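# Buzz-wire: carry the ring to the green end

## Task

Slide the ring along the wire until it reaches the green section at the wire's far end, and leave it hanging there on its own. Nothing, not even the ring, may ever touch the thin part of the wire; any such contact fails the task at once. At the end, release the ring and move the gripper away: it counts only if the ring stays in place without the robot holding it.

## Robot and tools

Robot: one 7-joint arm with a two-finger parallel gripper. The fingers point along the gripper's +z axis and close along its y axis. The reported hand point sits between the finger pads (when closed), roughly 2 cm behind the fingertips; closing pushes the tips about 10 mm further along +z.

Frame: the scene frame has its origin on the table surface beneath the arm base, +z up, +y to the left when facing along +x. Positions are in metres, orientation as a wxyz quaternion. The base may be tilted, and the printed hand position grows less accurate at long reach.

execute_actions takes "actions", a list holding zero or one item, plus optional "pictures" (boolean; images come by default).
- Empty list: no motion, just returns the current state.
- Move: {"rows": [[...]], "steps": n}, n from 1 to 15 (default 15), each step 1/30 s. Every row has exactly 8 numbers: seven absolute joint target angles in radians, in this order: waist, shoulder, upper arm roll, elbow, forearm roll, wrist pitch, wrist roll; then the gripper opening. One row is used per step; if there are fewer rows than steps, the final row is held. These are targets to go to, not offsets, using the same values that Joint positions prints.
- Joint ranges (rad): waist -6.283..6.283, shoulder -2.059..2.094, upper arm roll -6.283..6.283, elbow -0.192..3.927, forearm roll -6.283..6.283, wrist pitch -1.693..3.142, wrist roll -6.283..6.283. A target more than 0.010 past a range end, and beyond the joint's current angle, gets the whole call refused (nothing is sent). True ends may differ by up to 0.010; targets past them are clipped, and "joint sent to its limit" may be reported, possibly about an earlier move. Missing that line does not prove more room exists.
- Opening: -1 (closed) to +1 (fully open, 0.084 m pad gap). It is an absolute command.
- Wait: {"steps": n} with n up to 300, no rows; it returns after that many steps counted from the previous result, including time you spent replying.

Motion limits: joint targets move at most 3.14 rad/s, with about 0.16 s of acceleration, and all joints are timed to arrive together. Each step the sent target stays within 0.623 rad of the measured angle, and targets that would shift the hand more than 70 mm in one step are pulled back proportionally. Large moves therefore need several calls. Between calls the arm keeps heading for the last row sent until it has nearly stopped or a step is HELD; after that only a new action makes it continue.

Result lines: the state line (hand position, quaternion, linear and angular velocity); Joint positions and Joint velocities (seven joints in column order, then pad gap in m and m/s); grip_measured (finger opening on the command scale). "joint command not followed" means the clearance check altered or blocked targets (mount blocks and posts count as part of the arm). HELD marks steps where your row was partly or wholly not sent. A torque fault (contact torque reaching a joint's load limit: waist and shoulder 47.5, upper arm roll, elbow, forearm roll 28.5, wrist pitch and wrist roll 19 N m, held loads included) stops the arm, backs the joint off, freezes it for 10 s and drops the rest of the call. MOTOR HOT appears at 65 °C; at 80 °C an OVER-TEMPERATURE FAULT brakes the arm until it cools. Holding loads heats motors, even while idle.

Gripping: to hold something, command an opening clearly below grip_measured; a larger gap means a firmer squeeze (about 24 N per pad max for parts up to ~6 cm). Fast closing can push harder. Commanding back the grip_measured value still gives a light squeeze on narrow parts.

zoom_image: {"camera": one of cam_head_left, cam_head_right, cam_wrist, "region": [x0, y0, x1, y1]} in pixels of that camera's latest 504x504 image, origin at top-left, at most 504 by 504. It returns an enlarged crop and moves nothing.

show_instructions: no arguments; shows the scene's reference pages.

finished_scene: {"scene": integer 1 to 2}; irreversibly ends the current scene and reports whether it succeeded, then gives the next task. Replying without any tool call ends everything.

Cameras: two fixed head cameras and one wrist camera, calibrated in pinhole+radial form (intrinsics and world-to-camera transforms are provided; actual poses may be off by a couple of degrees and millimetres). Zoom in to judge clearance between the ring and the wire.

What to avoid: any contact with the thin wire by ring, fingers or arm; dropping the ring; knocking objects off the table; hard impacts or heavy pushing; torque and heat faults. Loose objects may occasionally get a brief push from outside. Finish by opening the gripper with the ring resting on the green end, then retract.

Each tool is called after "Emit:" by a JSON object that holds its "op" and its "data".

Reference images:

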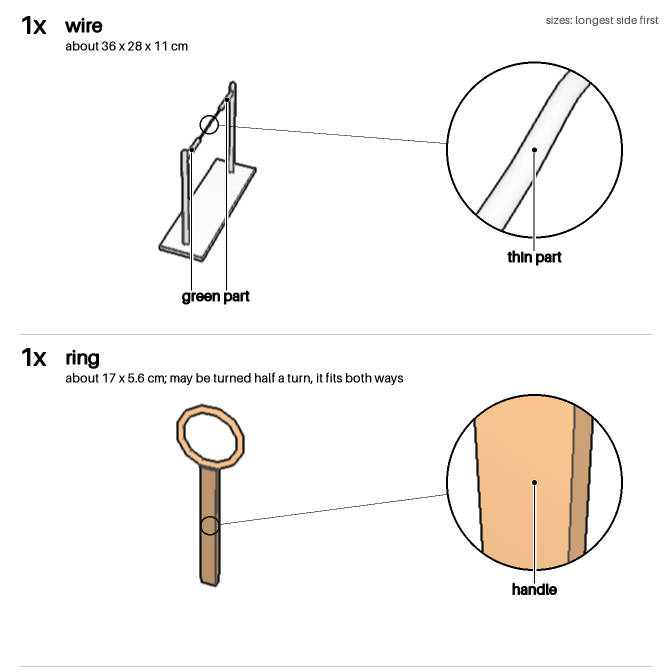

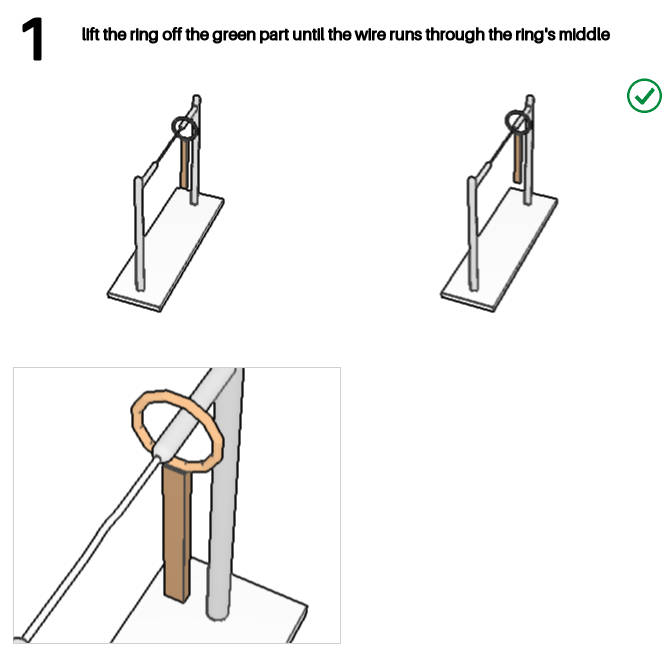

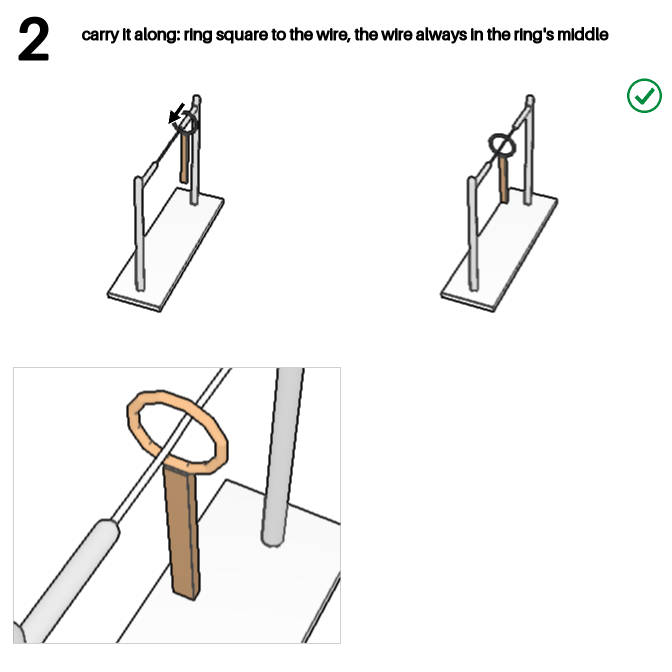

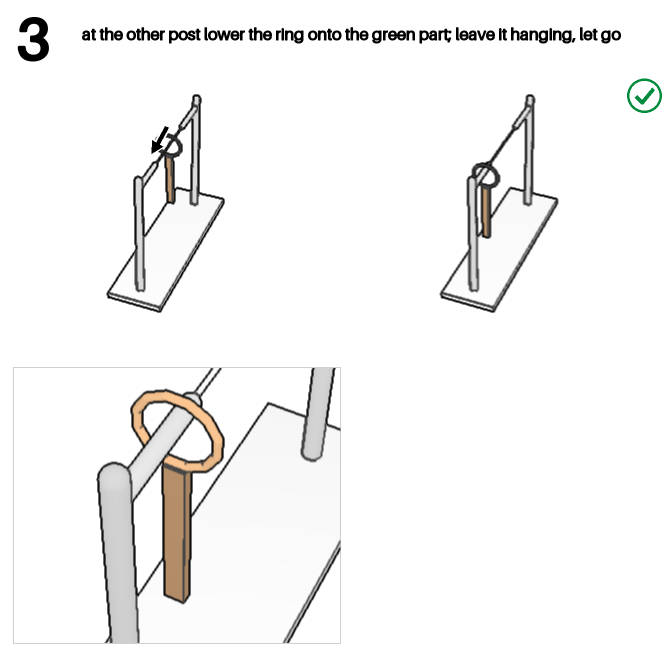

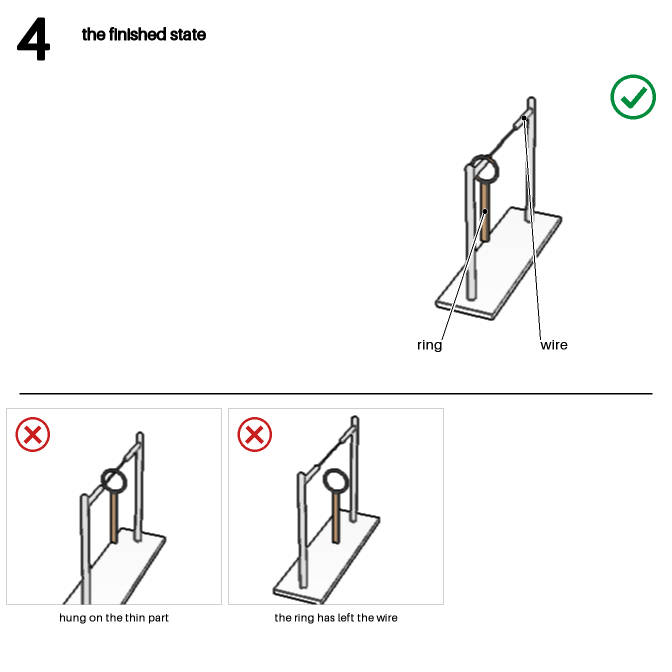

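## Session

Emit:
{"op": "execute_actions", "data": {"actions": []}}

Scene clock: 0.00 s of 4600.00 s.
end_effector_position=(+0.2611, -0.2834, +0.2420) grip_measured=+1.00 end_effector_quat_wxyz=(+0.082, +0.086, +0.988, +0.095) end_effector_velocity=(+0.001, +0.000, +0.001) end_effector_angular_velocity=(-0.002, -0.001, +0.003)
Joint positions: [-0.994 -0.128  0.059  0.708  0.33   0.91   2.15   0.084]
Joint velocities: [ 0.002 -0.001  0.     0.001 -0.    -0.    -0.    -0.   ]

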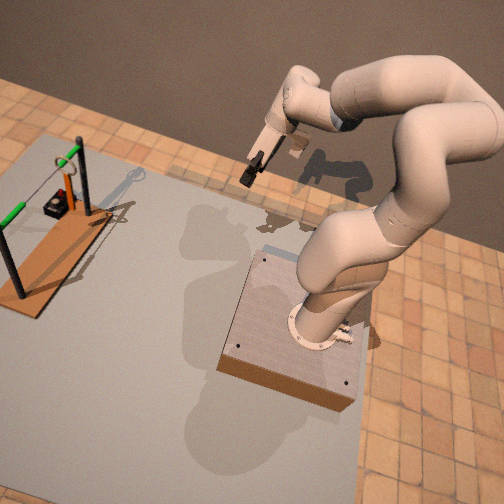

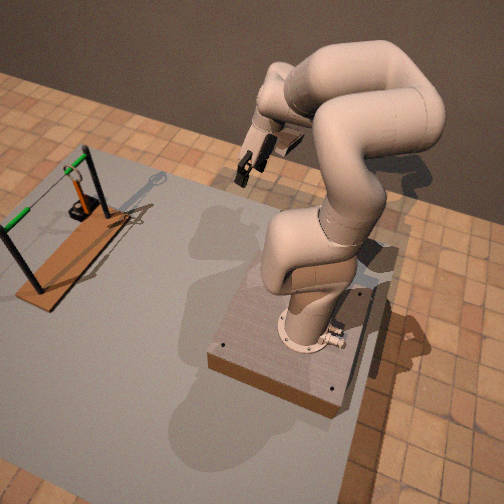

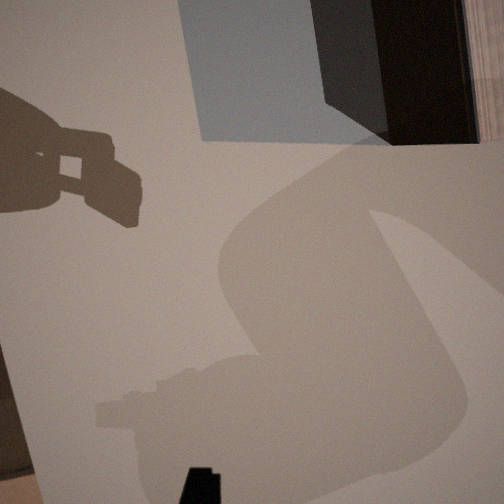

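Emit:
{"op": "zoom_image", "data": {"camera": "cam_head_left", "region": [0, 120, 160, 320]}}

Emit:
{"op": "zoom_image", "data": {"camera": "cam_head_right", "region": [0, 130, 160, 330]}}

Region (0, 120, 160, 320) of cam_head_left's 504x504 image, scaled by 2.520, with more detail than that image has; it fills the left 403 columns of this view, and the rest is white.

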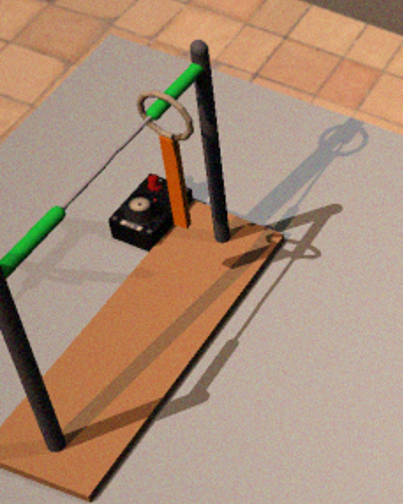

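Region (0, 130, 160, 330) of cam_head_right's 504x504 image, scaled by 2.520, with more detail than that image has; it fills the left 403 columns of this view, and the rest is white.

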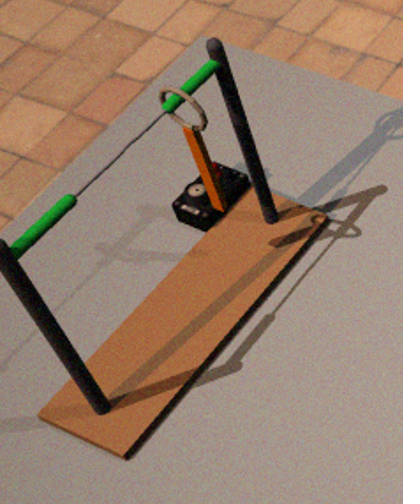

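Emit:
{"op": "execute_actions", "data": {"actions": [{"rows": [[-0.165,0.968,0,0.827,0,-1.44,0,1]], "steps": 15}], "pictures": false}}

Emit:
{"op": "execute_actions", "data": {"actions": [{"steps": 45}]}}

Scene clock: 23.63 s of 4600.00 s.
end_effector_position=(+0.3479, -0.2500, +0.1456) grip_measured=+1.00 end_effector_quat_wxyz=(+0.039, -0.245, +0.968, +0.036) end_effector_velocity=(+0.176, +0.141, -0.237) end_effector_angular_velocity=(-0.271, +0.021, +1.479)
Joint positions: [-0.676  0.193  0.034  0.76   0.187  0.59   1.83   0.084]
Joint velocities: [ 0.667  0.729 -0.039  0.088 -0.242 -0.728 -0.729 -0.   ]
Steps of this call (steps 1 to 90: nothing new was sent; then 20.13 s passed at rest; steps 91 to 105: all 15 steps of this action). Readings (joint positions):
91: [-0.994 -0.128 0.059 0.708 0.330 0.910 2.150]
92: [-0.992 -0.126 0.059 0.709 0.329 0.907 2.147]
94: [-0.961 -0.095 0.052 0.717 0.311 0.873 2.113]
98: [-0.845 0.022 0.047 0.735 0.254 0.761 2.001]
105: the state above

Scene clock: 34.20 s of 4600.00 s.
end_effector_position=(+0.4243, -0.1770, +0.0324) grip_measured=+1.00 end_effector_quat_wxyz=(+0.034, -0.606, +0.793, -0.048) end_effector_velocity=(+0.000, -0.000, +0.000) end_effector_angular_velocity=(-0.000, -0.001, -0.002)
Joint positions: [-0.385  0.557  0.013  0.797  0.08   0.129  1.365  0.084]
Joint velocities: [-0.001  0.001 -0.     0.001  0.    -0.     0.002  0.   ]
TORQUE FAULT: the external load on joint 2 (shoulder) reached its load limit, and the arm stopped for 10 seconds. The arm's remaining commands of this call were not run. Joint 2 (shoulder) moved back by up to 3 degrees. The arm holds there, with its grip as last carried out, and accepts commands again: back off and push less far. The arm stops again, at the same cost, whenever a joint's load reaches its limit.
The stop began at step 17 of this call (marked STOPPED below). From that step on the arm followed nothing that you had sent. Nothing is kept back now, and the robot has no last target.
Steps of this call (steps 1 to 16: the robot went on to your last target; steps 17 to 317: the stop). Readings (joint positions):
1: [-0.654 0.217 0.033 0.763 0.179 0.565 1.805]
2: [-0.633 0.242 0.032 0.766 0.172 0.540 1.780]
4: [-0.592 0.293 0.029 0.771 0.157 0.489 1.730]
8: [-0.519 0.398 0.024 0.780 0.130 0.384 1.624]
17: [-0.382 0.604 0.014 0.804 0.080 0.125 1.363] STOPPED
317: the state above
camera_calibration (this result's frames):
cam_wrist: T_world_to_cam=[[-0.959066, 0.258917, -0.114695, 0.490258], [0.257797, 0.965882, 0.0247537, 0.119786], [0.117191, -0.00582764, -0.993092, 0.11585], [0, 0, 0, 1]] pos_world=[0.425732, -0.24196, 0.168315]

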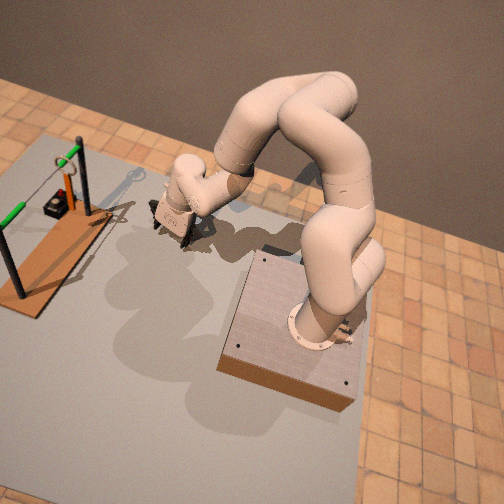

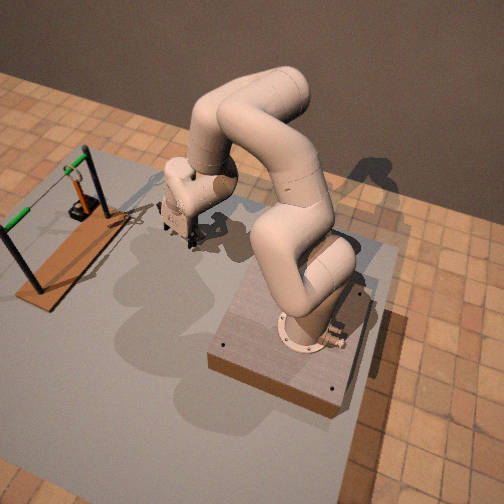

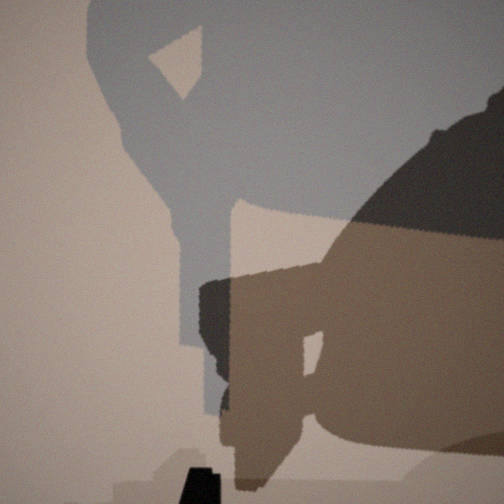

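Emit:
{"op": "execute_actions", "data": {"actions": [{"rows": [[-0.165,0.45,0,0.827,0,-1.44,0,1]], "steps": 15}], "pictures": false}}

Emit:
{"op": "execute_actions", "data": {"actions": [{"steps": 50}], "pictures": false}}

Emit:
{"op": "execute_actions", "data": {"actions": [{"rows": [[-0.165,0.968,0,0.827,0,-1.44,0,1]], "steps": 15}], "pictures": false}}

Emit:
{"op": "execute_actions", "data": {"actions": [{"steps": 30}]}}

Scene clock: 37.67 s of 4600.00 s.
end_effector_position=(+0.5441, -0.1624, +0.1295) grip_measured=+1.00 end_effector_quat_wxyz=(-0.096, +0.766, -0.573, +0.275) end_effector_velocity=(+0.243, +0.053, +0.289) end_effector_angular_velocity=(-0.967, -0.955, +1.157)
Joint positions: [-0.27   0.501  0.007  0.813  0.038 -0.274  0.963  0.084]
Joint velocities: [ 0.214 -0.107 -0.01   0.031 -0.078 -1.066 -1.066 -0.   ]
Steps of this call (steps 1 to 89: nothing new was sent; steps 90 to 104: all 15 steps of this action). Readings (joint positions):
90: [-0.385 0.557 0.013 0.797 0.080 0.129 1.365]
91: [-0.384 0.557 0.013 0.797 0.080 0.126 1.362]
93: [-0.374 0.552 0.010 0.796 0.076 0.092 1.327]
97: [-0.328 0.529 0.011 0.806 0.060 -0.039 1.198]
104: the state above

Scene clock: 39.33 s of 4600.00 s.
end_effector_position=(+0.5873, -0.1063, +0.4532) grip_measured=+1.00 end_effector_quat_wxyz=(+0.074, +0.611, -0.053, +0.786) end_effector_velocity=(+0.000, -0.000, +0.001) end_effector_angular_velocity=(-0.001, -0.002, -0.000)
Joint positions: [-0.165  0.45  -0.     0.827  0.    -1.44   0.     0.084]
Joint velocities: [-0.    -0.     0.     0.001  0.    -0.    -0.001  0.   ]
Steps of this call (steps 1 to 50: the robot went on to your last target). Readings (joint positions):
1: [-0.263 0.498 0.006 0.814 0.036 -0.310 0.927]
2: [-0.256 0.494 0.006 0.815 0.033 -0.346 0.890]
4: [-0.244 0.489 0.005 0.816 0.029 -0.421 0.815]
8: [-0.224 0.478 0.004 0.819 0.021 -0.578 0.658]
50: the state above

Scene clock: 39.83 s of 4600.00 s.
end_effector_position=(+0.5894, -0.1078, +0.2941) grip_measured=+1.00 end_effector_quat_wxyz=(+0.067, +0.709, -0.063, +0.699) end_effector_velocity=(-0.043, +0.005, -0.370) end_effector_angular_velocity=(+0.114, +0.606, -0.005)
Joint positions: [-0.165  0.714  0.     0.827  0.    -1.44   0.     0.084]
Joint velocities: [-0.     0.617  0.     0.     0.    -0.001  0.001 -0.   ]
Steps of this call (steps 1 to 15: all 15 steps of this action). Readings (joint positions):
1: [-0.165 0.450 -0.000 0.827 0.000 -1.440 0.000]
2: [-0.165 0.452 -0.000 0.827 -0.000 -1.440 0.000]
4: [-0.165 0.479 -0.000 0.831 0.000 -1.441 0.000]
8: [-0.165 0.570 0.000 0.826 -0.000 -1.440 0.000]
15: the state above

Scene clock: 40.83 s of 4600.00 s.
end_effector_position=(+0.5529, -0.1021, +0.1458) grip_measured=+1.00 end_effector_quat_wxyz=(+0.058, +0.792, -0.071, +0.604) end_effector_velocity=(-0.001, -0.001, -0.002) end_effector_angular_velocity=(+0.002, +0.003, -0.002)
Joint positions: [-0.165  0.968 -0.     0.827  0.    -1.44   0.     0.084]
Joint velocities: [-0.001  0.003  0.    -0.001 -0.     0.     0.001 -0.   ]
Steps of this call (steps 1 to 30: the robot went on to your last target). Readings (joint positions):
1: [-0.165 0.735 0.000 0.827 0.000 -1.440 0.000]
2: [-0.165 0.755 0.000 0.827 0.000 -1.440 0.000]
4: [-0.165 0.797 0.000 0.827 0.000 -1.440 0.000]
8: [-0.165 0.879 0.000 0.827 0.000 -1.440 0.000]
30: the state above
The arm was judged still, so your last target was given up. Only a new action makes it travel on or press farther. Fingers that are still opening or closing keep moving.
camera_calibration (this result's frames):
cam_wrist: T_world_to_cam=[[-0.184203, -0.982846, 0.00907168, 0.0339302], [-0.288344, 0.0452127, -0.956459, 0.362519], [0.939642, -0.178798, -0.291726, -0.360848], [0, 0, 0, 1]] pos_world=[0.449849, -0.0475614, 0.241158]

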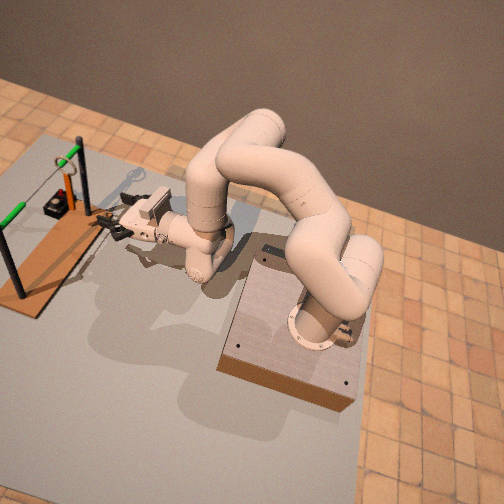

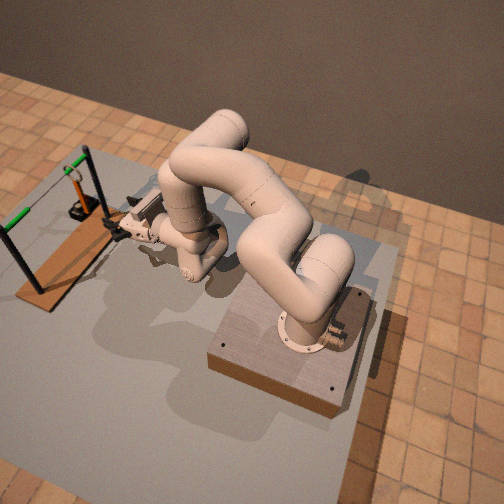

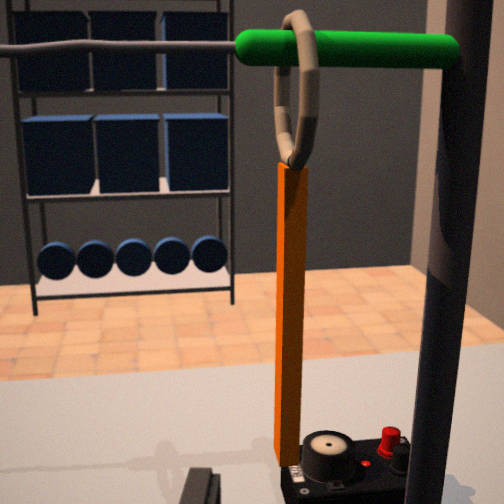

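Emit:
{"op": "execute_actions", "data": {"actions": [{"rows": [[-0.139,1.009,0,1.102,0,-1.207,0,1]], "steps": 15}], "pictures": false}}

Emit:
{"op": "execute_actions", "data": {"actions": [{"steps": 20}]}}

Scene clock: 51.03 s of 4600.00 s.
end_effector_position=(+0.6367, -0.1011, +0.1505) grip_measured=+1.00 end_effector_quat_wxyz=(+0.051, +0.793, -0.061, +0.604) end_effector_velocity=(+0.019, -0.003, -0.006) end_effector_angular_velocity=(+0.000, +0.025, +0.001)
Joint positions: [-0.14   1.008 -0.     1.093  0.    -1.214 -0.     0.084]
Joint velocities: [ 0.004  0.019 -0.004  0.07   0.001  0.076 -0.     0.   ]
Steps of this call (steps 1 to 90: nothing new was sent; then 6.70 s passed at rest; steps 91 to 105: all 15 steps of this action). Readings (joint positions):
91: [-0.165 0.968 -0.000 0.827 0.000 -1.440 0.000]
92: [-0.165 0.968 -0.000 0.829 0.000 -1.438 0.000]
94: [-0.162 0.974 -0.001 0.860 0.000 -1.408 0.000]
98: [-0.148 0.994 0.000 1.009 -0.000 -1.288 -0.000]
105: the state above

Scene clock: 51.70 s of 4600.00 s.
end_effector_position=(+0.6394, -0.1010, +0.1511) grip_measured=+1.00 end_effector_quat_wxyz=(+0.050, +0.793, -0.060, +0.605) end_effector_velocity=(+0.000, +0.001, -0.000) end_effector_angular_velocity=(+0.001, +0.000, +0.001)
Joint positions: [-0.139  1.009 -0.     1.102  0.    -1.207 -0.     0.084]
Joint velocities: [ 0.001  0.001  0.     0.001 -0.     0.     0.001  0.   ]
Steps of this call (steps 1 to 15: the robot went on to your last target; steps 16 to 20: nothing new was sent). Readings (joint positions):
1: [-0.140 1.008 -0.000 1.095 0.000 -1.212 0.000]
2: [-0.140 1.009 -0.000 1.097 0.000 -1.211 0.000]
4: [-0.139 1.009 -0.000 1.099 0.000 -1.209 0.000]
8: [-0.139 1.009 -0.000 1.101 0.000 -1.208 0.000]
20: the state above
The arm was judged still, so your last target was given up. Only a new action makes it travel on or press farther. Fingers that are still opening or closing keep moving.
camera_calibration (this result's frames):
cam_wrist: T_world_to_cam=[[-0.158599, -0.9873, 0.00917616, 0.0340854], [-0.289074, 0.0375461, -0.95657, 0.392121], [0.944078, -0.154364, -0.291357, -0.440807], [0, 0, 0, 1]] pos_world=[0.534914, -0.0491148, 0.246346]

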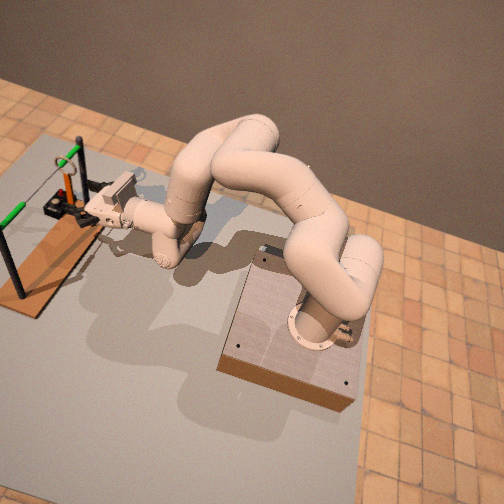

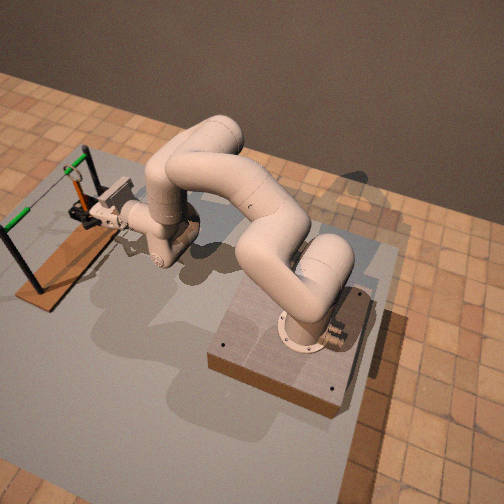

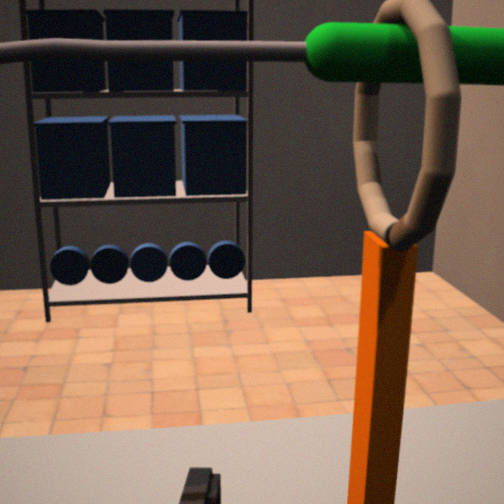

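Emit:
{"op": "execute_actions", "data": {"actions": [{"rows": [[-0.146,1.064,0,1.278,0,-1.086,0,1]], "steps": 15}], "pictures": false}}

Emit:
{"op": "execute_actions", "data": {"actions": [{"steps": 15}]}}

Emit:
{"op": "zoom_image", "data": {"camera": "cam_head_right", "region": [0, 130, 160, 260]}}

Scene clock: 59.63 s of 4600.00 s.
end_effector_position=(+0.6840, -0.1055, +0.1522) grip_measured=+0.99 end_effector_quat_wxyz=(+0.048, +0.792, -0.060, +0.605) end_effector_velocity=(+0.005, -0.005, -0.002) end_effector_angular_velocity=(-0.003, +0.005, -0.006)
Joint positions: [-0.141  1.062  0.006  1.275 -0.003 -1.089 -0.     0.084]
Joint velocities: [-0.003  0.01  -0.004  0.024  0.002  0.018 -0.001 -0.001]
Steps of this call (steps 1 to 90: nothing new was sent; then 4.43 s passed at rest; steps 91 to 105: all 15 steps of this action). Readings (joint positions):
91: [-0.139 1.009 -0.000 1.102 0.000 -1.207 -0.000]
92: [-0.139 1.010 0.000 1.104 -0.000 -1.205 -0.000]
94: [-0.140 1.021 0.000 1.135 -0.000 -1.182 -0.000]
98: [-0.138 1.054 0.010 1.233 -0.003 -1.114 0.000]
105: the state above

Scene clock: 60.13 s of 4600.00 s.
end_effector_position=(+0.6845, -0.1059, +0.1518) grip_measured=+0.99 end_effector_quat_wxyz=(+0.049, +0.793, -0.059, +0.605) end_effector_velocity=(+0.000, +0.001, +0.000) end_effector_angular_velocity=(-0.001, -0.001, +0.001)
Joint positions: [-0.139  1.064  0.002  1.278 -0.004 -1.086 -0.     0.084]
Joint velocities: [ 0.001  0.001 -0.001  0.001 -0.    -0.    -0.     0.   ]
Steps of this call (steps 1 to 15: the robot went on to your last target). Readings (joint positions):
1: [-0.141 1.063 0.006 1.276 -0.003 -1.088 -0.000]
2: [-0.141 1.063 0.005 1.277 -0.003 -1.088 -0.000]
4: [-0.140 1.063 0.004 1.277 -0.003 -1.087 -0.000]
8: [-0.139 1.064 0.003 1.278 -0.004 -1.087 -0.000]
15: the state above
The arm was judged still, so your last target was given up. Only a new action makes it travel on or press farther. Fingers that are still opening or closing keep moving.
camera_calibration (this result's frames):
cam_wrist: T_world_to_cam=[[-0.153927, -0.988051, 0.00780746, 0.033341], [-0.288491, 0.0373834, -0.956753, 0.405627], [0.945029, -0.149522, -0.290798, -0.484166], [0, 0, 0, 1]] pos_world=[0.579703, -0.0546147, 0.24703]

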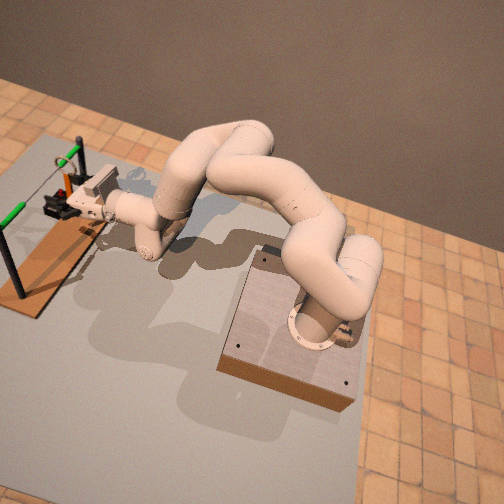

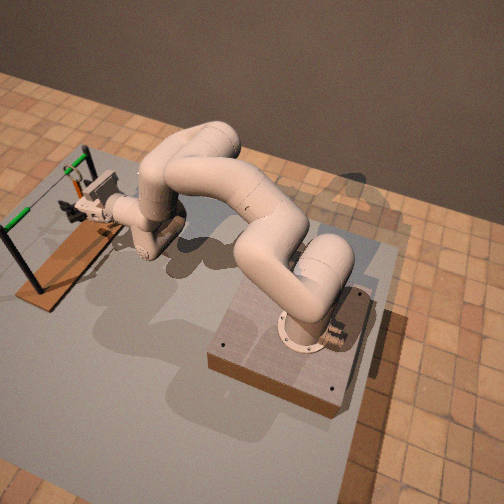

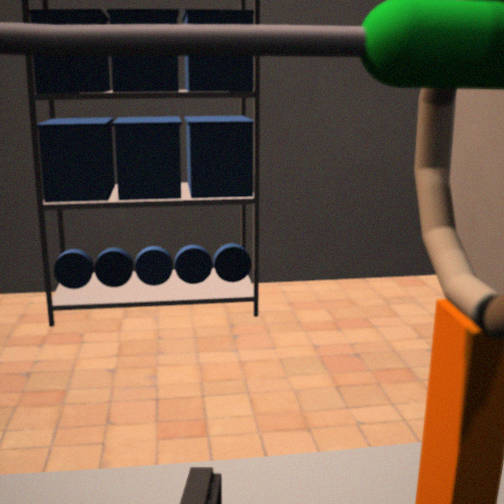

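Region (0, 130, 160, 260) of cam_head_right's 504x504 image, scaled by 3.150, with more detail than that image has; it fills the top 410 rows of this view, and the rest is white.

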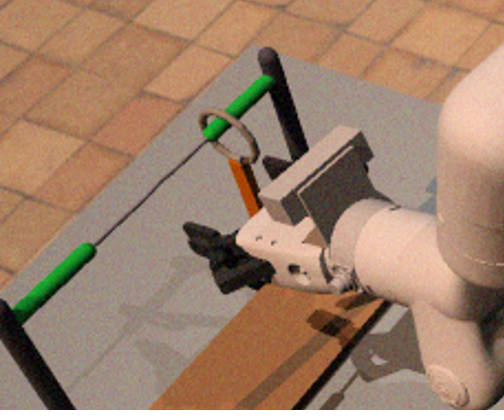

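Emit:
{"op": "execute_actions", "data": {"actions": [{"rows": [[-0.139,1.064,0,1.278,0,-1.086,0,0.6],[-0.139,1.064,0,1.278,0,-1.086,0,0.4],[-0.139,1.064,0,1.278,0,-1.086,0,0.2],[-0.139,1.064,0,1.278,0,-1.086,0,0.1],[-0.139,1.064,0,1.278,0,-1.086,0,0.1],[-0.139,1.064,0,1.278,0,-1.086,0,0.1],[-0.143,1.064,0,1.278,0,-1.086,0,0.1],[-0.148,1.064,0,1.278,0,-1.086,0,0.1]], "steps": 15}], "pictures": false}}

Emit:
{"op": "execute_actions", "data": {"actions": [{"rows": [[-0.148,1.064,0,1.278,0,-1.086,0,-0.1],[-0.148,1.064,0,1.278,0,-1.086,0,-0.3],[-0.148,1.064,0,1.278,0,-1.086,0,-0.5],[-0.148,1.064,0,1.278,0,-1.086,0,-0.6],[-0.148,1.064,0,1.278,0,-1.086,0,-0.7],[-0.148,1.064,0,1.278,0,-1.086,0,-0.8],[-0.148,1.064,0,1.278,0,-1.086,0,-0.9],[-0.148,1.064,0,1.278,0,-1.086,0,-1]], "steps": 15}], "pictures": false}}

Emit:
{"op": "execute_actions", "data": {"actions": [{"steps": 15}]}}

Emit:
{"op": "zoom_image", "data": {"camera": "cam_head_right", "region": [0, 130, 160, 260]}}

Scene clock: 66.33 s of 4600.00 s.
end_effector_position=(+0.6828, -0.1158, +0.1514) grip_measured=+0.09 end_effector_quat_wxyz=(+0.054, +0.792, -0.064, +0.604) end_effector_velocity=(+0.001, +0.006, -0.000) end_effector_angular_velocity=(+0.009, -0.002, +0.009)
Joint positions: [-0.149  1.064 -0.002  1.278  0.001 -1.086  0.     0.048]
Joint velocities: [-0.003  0.     0.013 -0.001 -0.006 -0.002 -0.001 -0.   ]
Steps of this call (steps 1 to 90: nothing new was sent; then 2.70 s passed at rest; steps 91 to 105: all 15 steps of this action). Readings (joint positions):
91: [-0.139 1.064 0.002 1.278 -0.003 -1.086 0.000]
92: [-0.140 1.064 -0.000 1.278 -0.002 -1.085 0.000]
94: [-0.143 1.065 -0.006 1.278 0.001 -1.085 0.000]
98: [-0.146 1.065 -0.010 1.278 0.003 -1.085 0.000]
105: the state above

Scene clock: 66.83 s of 4600.00 s.
end_effector_position=(+0.6830, -0.1142, +0.1515) grip_measured=-0.82 end_effector_quat_wxyz=(+0.053, +0.792, -0.064, +0.604) end_effector_velocity=(+0.001, +0.001, +0.000) end_effector_angular_velocity=(+0.001, -0.002, +0.001)
Joint positions: [-0.148  1.064 -0.     1.278  0.    -1.086  0.     0.008]
Joint velocities: [ 0.001  0.     0.     0.002 -0.    -0.     0.001  0.   ]
Steps of this call (steps 1 to 15: all 15 steps of this action). Readings (joint positions):
1: [-0.149 1.064 -0.002 1.278 0.001 -1.086 0.000]
2: [-0.149 1.064 -0.001 1.278 0.001 -1.086 0.000]
4: [-0.148 1.064 -0.001 1.278 0.000 -1.086 0.000]
8: [-0.148 1.064 -0.000 1.278 0.000 -1.086 -0.000]
15: the state above

Scene clock: 67.33 s of 4600.00 s.
end_effector_position=(+0.6831, -0.1142, +0.1515) grip_measured=-0.82 end_effector_quat_wxyz=(+0.053, +0.792, -0.064, +0.604) end_effector_velocity=(-0.000, -0.000, -0.001) end_effector_angular_velocity=(+0.001, +0.002, -0.000)
Joint positions: [-0.148  1.064 -0.     1.278  0.    -1.086  0.     0.008]
Joint velocities: [-0.     0.002  0.     0.     0.     0.     0.     0.   ]
Steps of this call (steps 1 to 15: the robot went on to your last target). Readings (joint positions):
1: [-0.148 1.064 -0.000 1.278 0.000 -1.086 0.000]
2: [-0.148 1.064 -0.000 1.278 0.000 -1.086 0.000]
4: [-0.148 1.064 -0.000 1.278 0.000 -1.086 0.000]
8: [-0.148 1.064 -0.000 1.278 0.000 -1.086 0.000]
15: the state above
The arm was judged still, so your last target was given up. Only a new action makes it travel on or press farther. Fingers that are still opening or closing keep moving.
camera_calibration (this result's frames):
cam_wrist: T_world_to_cam=[[-0.167467, -0.985835, 0.00913819, 0.0341823], [-0.288623, 0.0401622, -0.9566, 0.40571], [0.942683, -0.162837, -0.29126, -0.483965], [0, 0, 0, 1]] pos_world=[0.579048, -0.0614035, 0.24683]

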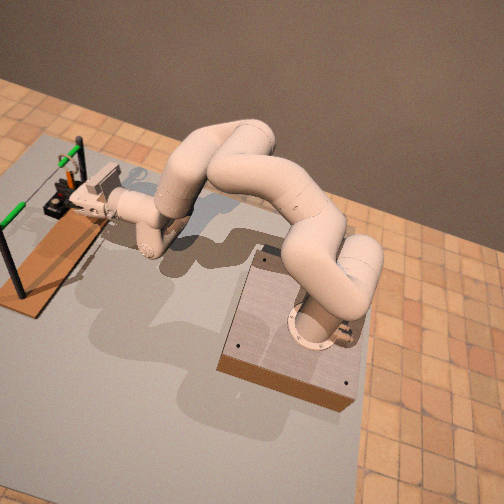

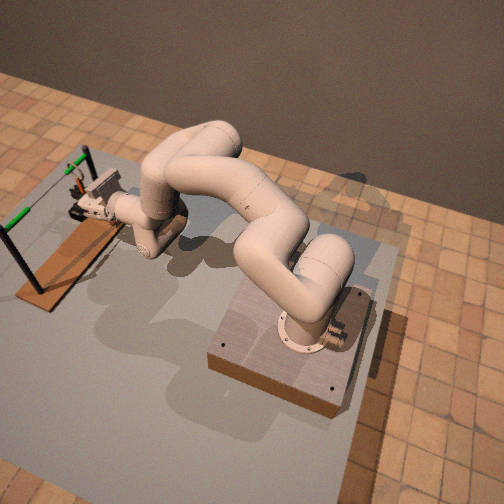

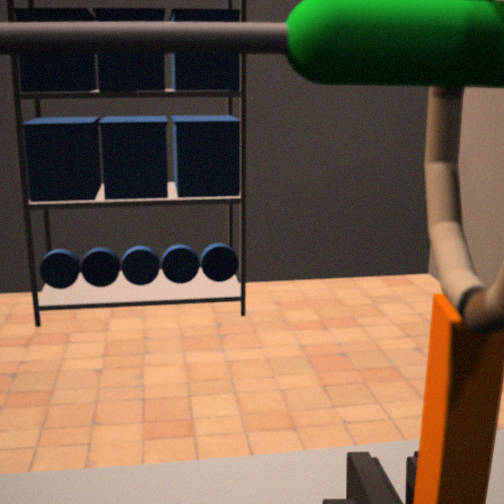

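Region (0, 130, 160, 260) of cam_head_right's 504x504 image, scaled by 3.150, with more detail than that image has; it fills the top 410 rows of this view, and the rest is white.

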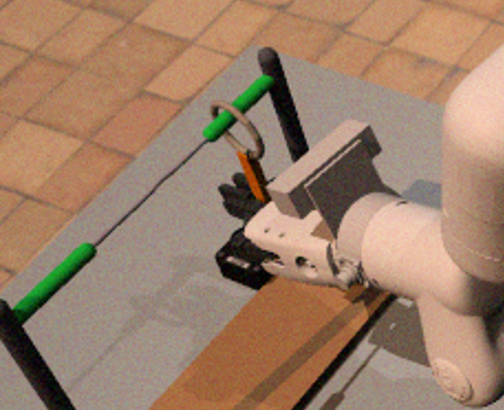

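Emit:
{"op": "execute_actions", "data": {"actions": [{"rows": [[-0.148,1.021,0,1.248,0,-1.073,0,-1]], "steps": 15}], "pictures": false}}

Emit:
{"op": "execute_actions", "data": {"actions": [{"steps": 10}]}}

Emit:
{"op": "zoom_image", "data": {"camera": "cam_head_right", "region": [40, 140, 120, 200]}}

Emit:
{"op": "zoom_image", "data": {"camera": "cam_head_left", "region": [30, 130, 110, 190]}}

Scene clock: 74.87 s of 4600.00 s.
end_effector_position=(+0.6827, -0.1140, +0.1651) grip_measured=-0.82 end_effector_quat_wxyz=(+0.053, +0.792, -0.064, +0.604) end_effector_velocity=(+0.000, -0.000, +0.003) end_effector_angular_velocity=(+0.001, -0.002, -0.001)
Joint positions: [-0.148  1.022  0.     1.248 -0.    -1.073 -0.     0.008]
Joint velocities: [-0.    -0.008 -0.    -0.004  0.     0.002  0.001 -0.   ]
Steps of this call (steps 1 to 90: nothing new was sent; then 4.03 s passed at rest; steps 91 to 105: all 15 steps of this action). Readings (joint positions):
91: [-0.148 1.064 0.000 1.278 0.000 -1.086 -0.000]
92: [-0.148 1.062 0.000 1.276 0.000 -1.085 -0.000]
94: [-0.148 1.049 0.000 1.265 -0.000 -1.081 -0.000]
98: [-0.148 1.027 -0.000 1.254 0.000 -1.076 0.000]
105: the state above

Scene clock: 75.20 s of 4600.00 s.
end_effector_position=(+0.6828, -0.1140, +0.1655) grip_measured=-0.82 end_effector_quat_wxyz=(+0.053, +0.792, -0.064, +0.604) end_effector_velocity=(+0.000, +0.001, -0.000) end_effector_angular_velocity=(+0.001, +0.000, +0.001)
Joint positions: [-0.148  1.021  0.     1.248 -0.    -1.073 -0.     0.008]
Joint velocities: [ 0.002  0.    -0.    -0.    -0.    -0.     0.001 -0.   ]
Steps of this call (steps 1 to 10: the robot went on to your last target). Readings (joint positions):
1: [-0.148 1.022 0.000 1.248 -0.000 -1.073 -0.000]
2: [-0.148 1.021 0.000 1.248 -0.000 -1.073 -0.000]
4: [-0.148 1.021 0.000 1.248 0.000 -1.073 -0.000]
8: [-0.148 1.021 0.000 1.248 0.000 -1.073 -0.000]
10: the state above
camera_calibration (this result's frames):
cam_wrist: T_world_to_cam=[[-0.167463, -0.985836, 0.00913612, 0.0341544], [-0.28869, 0.0401745, -0.956579, 0.418972], [0.942663, -0.162829, -0.291329, -0.479554], [0, 0, 0, 1]] pos_world=[0.578731, -0.0612467, 0.26076]

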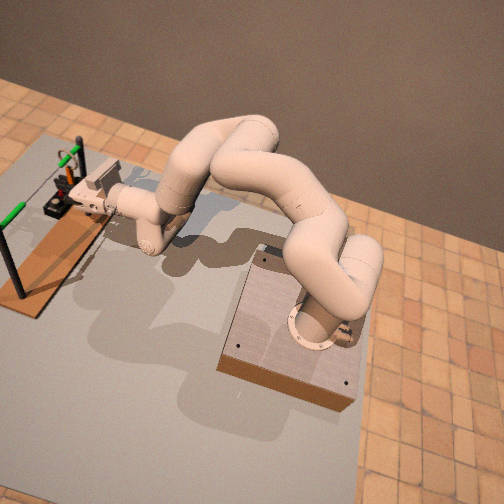

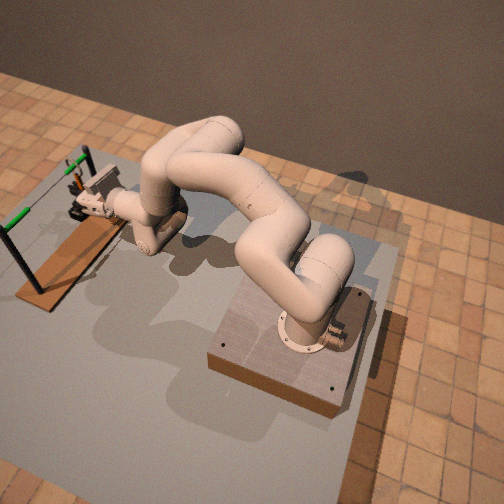

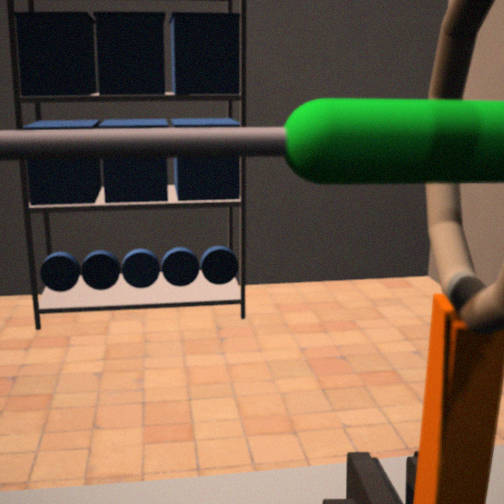

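Region (40, 140, 120, 200) of cam_head_right's 504x504 image, scaled by 6.300, with more detail than that image has; it fills the top 378 rows of this view, and the rest is white.

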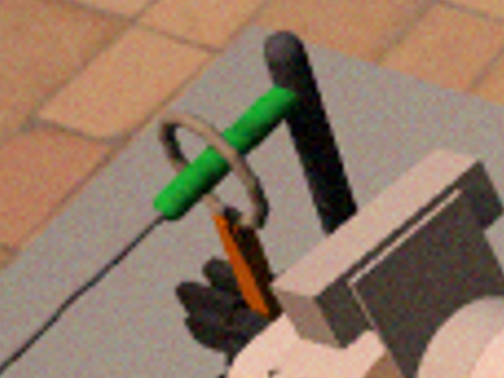

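Region (30, 130, 110, 190) of cam_head_left's 504x504 image, scaled by 6.300, with more detail than that image has; it fills the top 378 rows of this view, and the rest is white.

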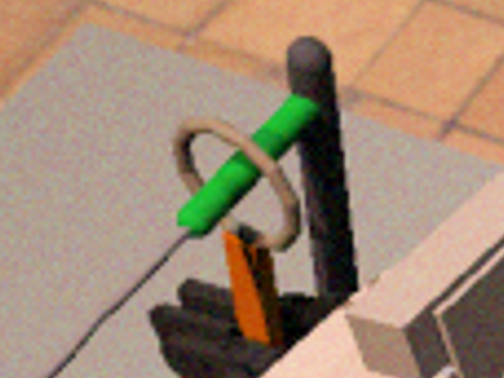

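Emit:
{"op": "execute_actions", "data": {"actions": [{"rows": [[-0.148,1.012,0,1.242,0,-1.07,0,-1],[-0.148,1.012,0,1.242,0,-1.07,0,-1],[-0.148,1.012,0,1.242,0,-1.07,0,-1],[-0.148,1.012,0,1.242,0,-1.07,0,-1],[-0.13,1.01,0,1.236,0,-1.074,0,-1],[-0.12,1.009,0,1.233,0,-1.076,0,-1],[-0.11,1.008,0,1.23,0,-1.078,0,-1],[-0.1,1.007,0,1.227,0,-1.08,0,-1],[-0.09,1.006,0,1.224,0,-1.082,0,-1],[-0.08,1.005,0,1.222,0,-1.083,0,-1],[-0.073,1.0045,0,1.22,0,-1.084,0,-1]], "steps": 15}], "pictures": false}}

Emit:
{"op": "execute_actions", "data": {"actions": [{"steps": 12}]}}

Emit:
{"op": "zoom_image", "data": {"camera": "cam_head_right", "region": [20, 150, 100, 210]}}

Emit:
{"op": "zoom_image", "data": {"camera": "cam_head_left", "region": [10, 145, 90, 205]}}

Scene clock: 82.87 s of 4600.00 s.
end_effector_position=(+0.6842, -0.0683, +0.1678) grip_measured=-0.82 end_effector_quat_wxyz=(+0.033, +0.794, -0.038, +0.605) end_effector_velocity=(+0.001, +0.104, -0.002) end_effector_angular_velocity=(+0.007, +0.004, +0.149)
Joint positions: [-0.084  1.006  0.002  1.224 -0.    -1.082 -0.     0.008]
Joint velocities: [ 0.144 -0.013  0.008 -0.038 -0.002 -0.022  0.001 -0.   ]
Steps of this call (steps 1 to 15: the robot went on to your last target; steps 16 to 90: nothing new was sent; then 4.17 s passed at rest; steps 91 to 105: all 15 steps of this action). Readings (joint positions):
91: [-0.148 1.021 -0.000 1.248 0.000 -1.073 -0.000]
92: [-0.148 1.020 0.000 1.247 0.000 -1.073 -0.000]
94: [-0.148 1.017 0.000 1.245 -0.000 -1.072 -0.000]
98: [-0.139 1.012 -0.002 1.240 0.000 -1.073 0.000]
105: the state above

Scene clock: 83.27 s of 4600.00 s.
end_effector_position=(+0.6840, -0.0625, +0.1678) grip_measured=-0.82 end_effector_quat_wxyz=(+0.031, +0.794, -0.034, +0.606) end_effector_velocity=(+0.001, +0.003, +0.002) end_effector_angular_velocity=(+0.001, -0.004, +0.005)
Joint positions: [-0.074  1.005 -0.     1.22   0.    -1.084  0.     0.008]
Joint velocities: [ 0.003 -0.003  0.002  0.    -0.001 -0.    -0.    -0.   ]
Steps of this call (steps 1 to 12: the robot went on to your last target). Readings (joint positions):
1: [-0.080 1.006 0.002 1.222 -0.000 -1.082 -0.000]
2: [-0.078 1.005 0.002 1.222 -0.000 -1.083 -0.000]
4: [-0.076 1.005 0.000 1.221 -0.000 -1.083 -0.000]
8: [-0.074 1.005 -0.001 1.220 0.000 -1.084 0.000]
12: the state above
camera_calibration (this result's frames):
cam_wrist: T_world_to_cam=[[-0.0937779, -0.995547, 0.00957728, 0.0340633], [-0.291821, 0.0182891, -0.956298, 0.42023], [0.951865, -0.0924744, -0.292237, -0.473353], [0, 0, 0, 1]] pos_world=[0.576394, -0.017547, 0.263208]

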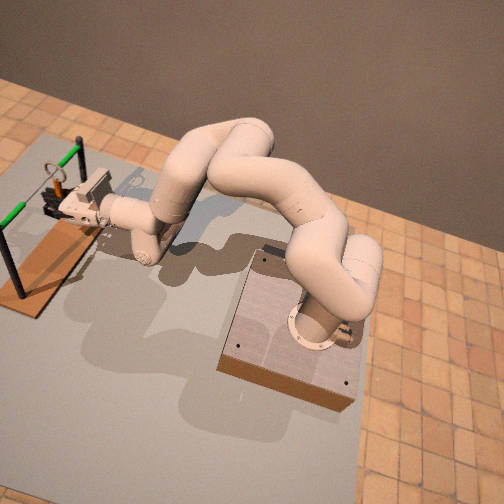

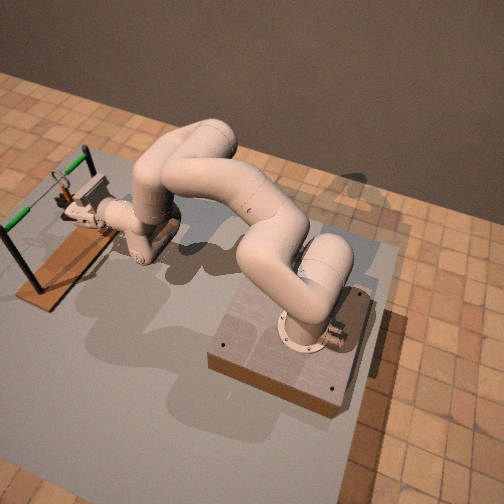

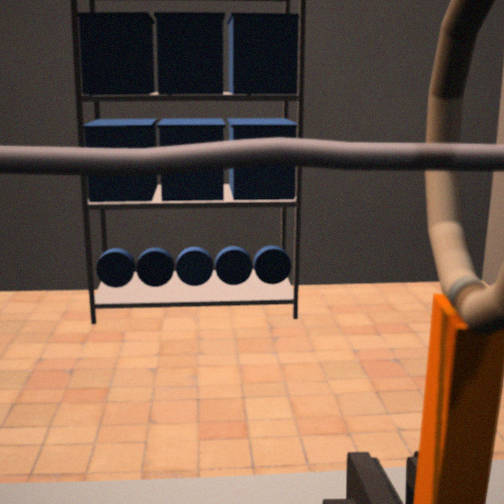

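Region (20, 150, 100, 210) of cam_head_right's 504x504 image, scaled by 6.300, with more detail than that image has; it fills the top 378 rows of this view, and the rest is white.

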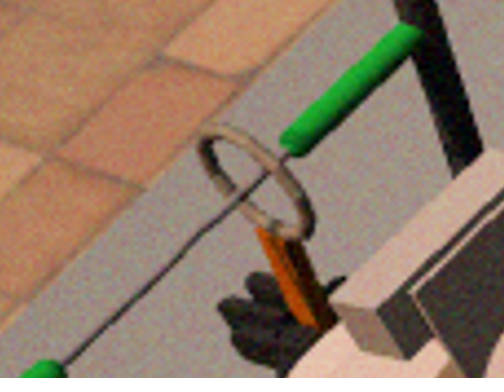

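Region (10, 145, 90, 205) of cam_head_left's 504x504 image, scaled by 6.300, with more detail than that image has; it fills the top 378 rows of this view, and the rest is white.

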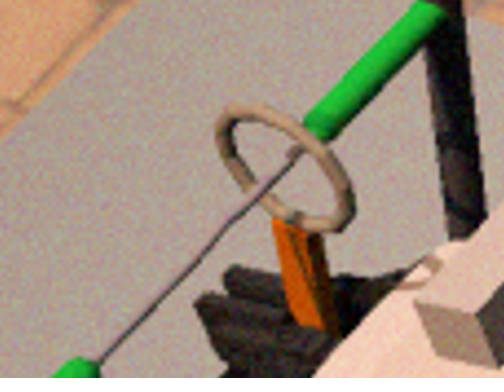

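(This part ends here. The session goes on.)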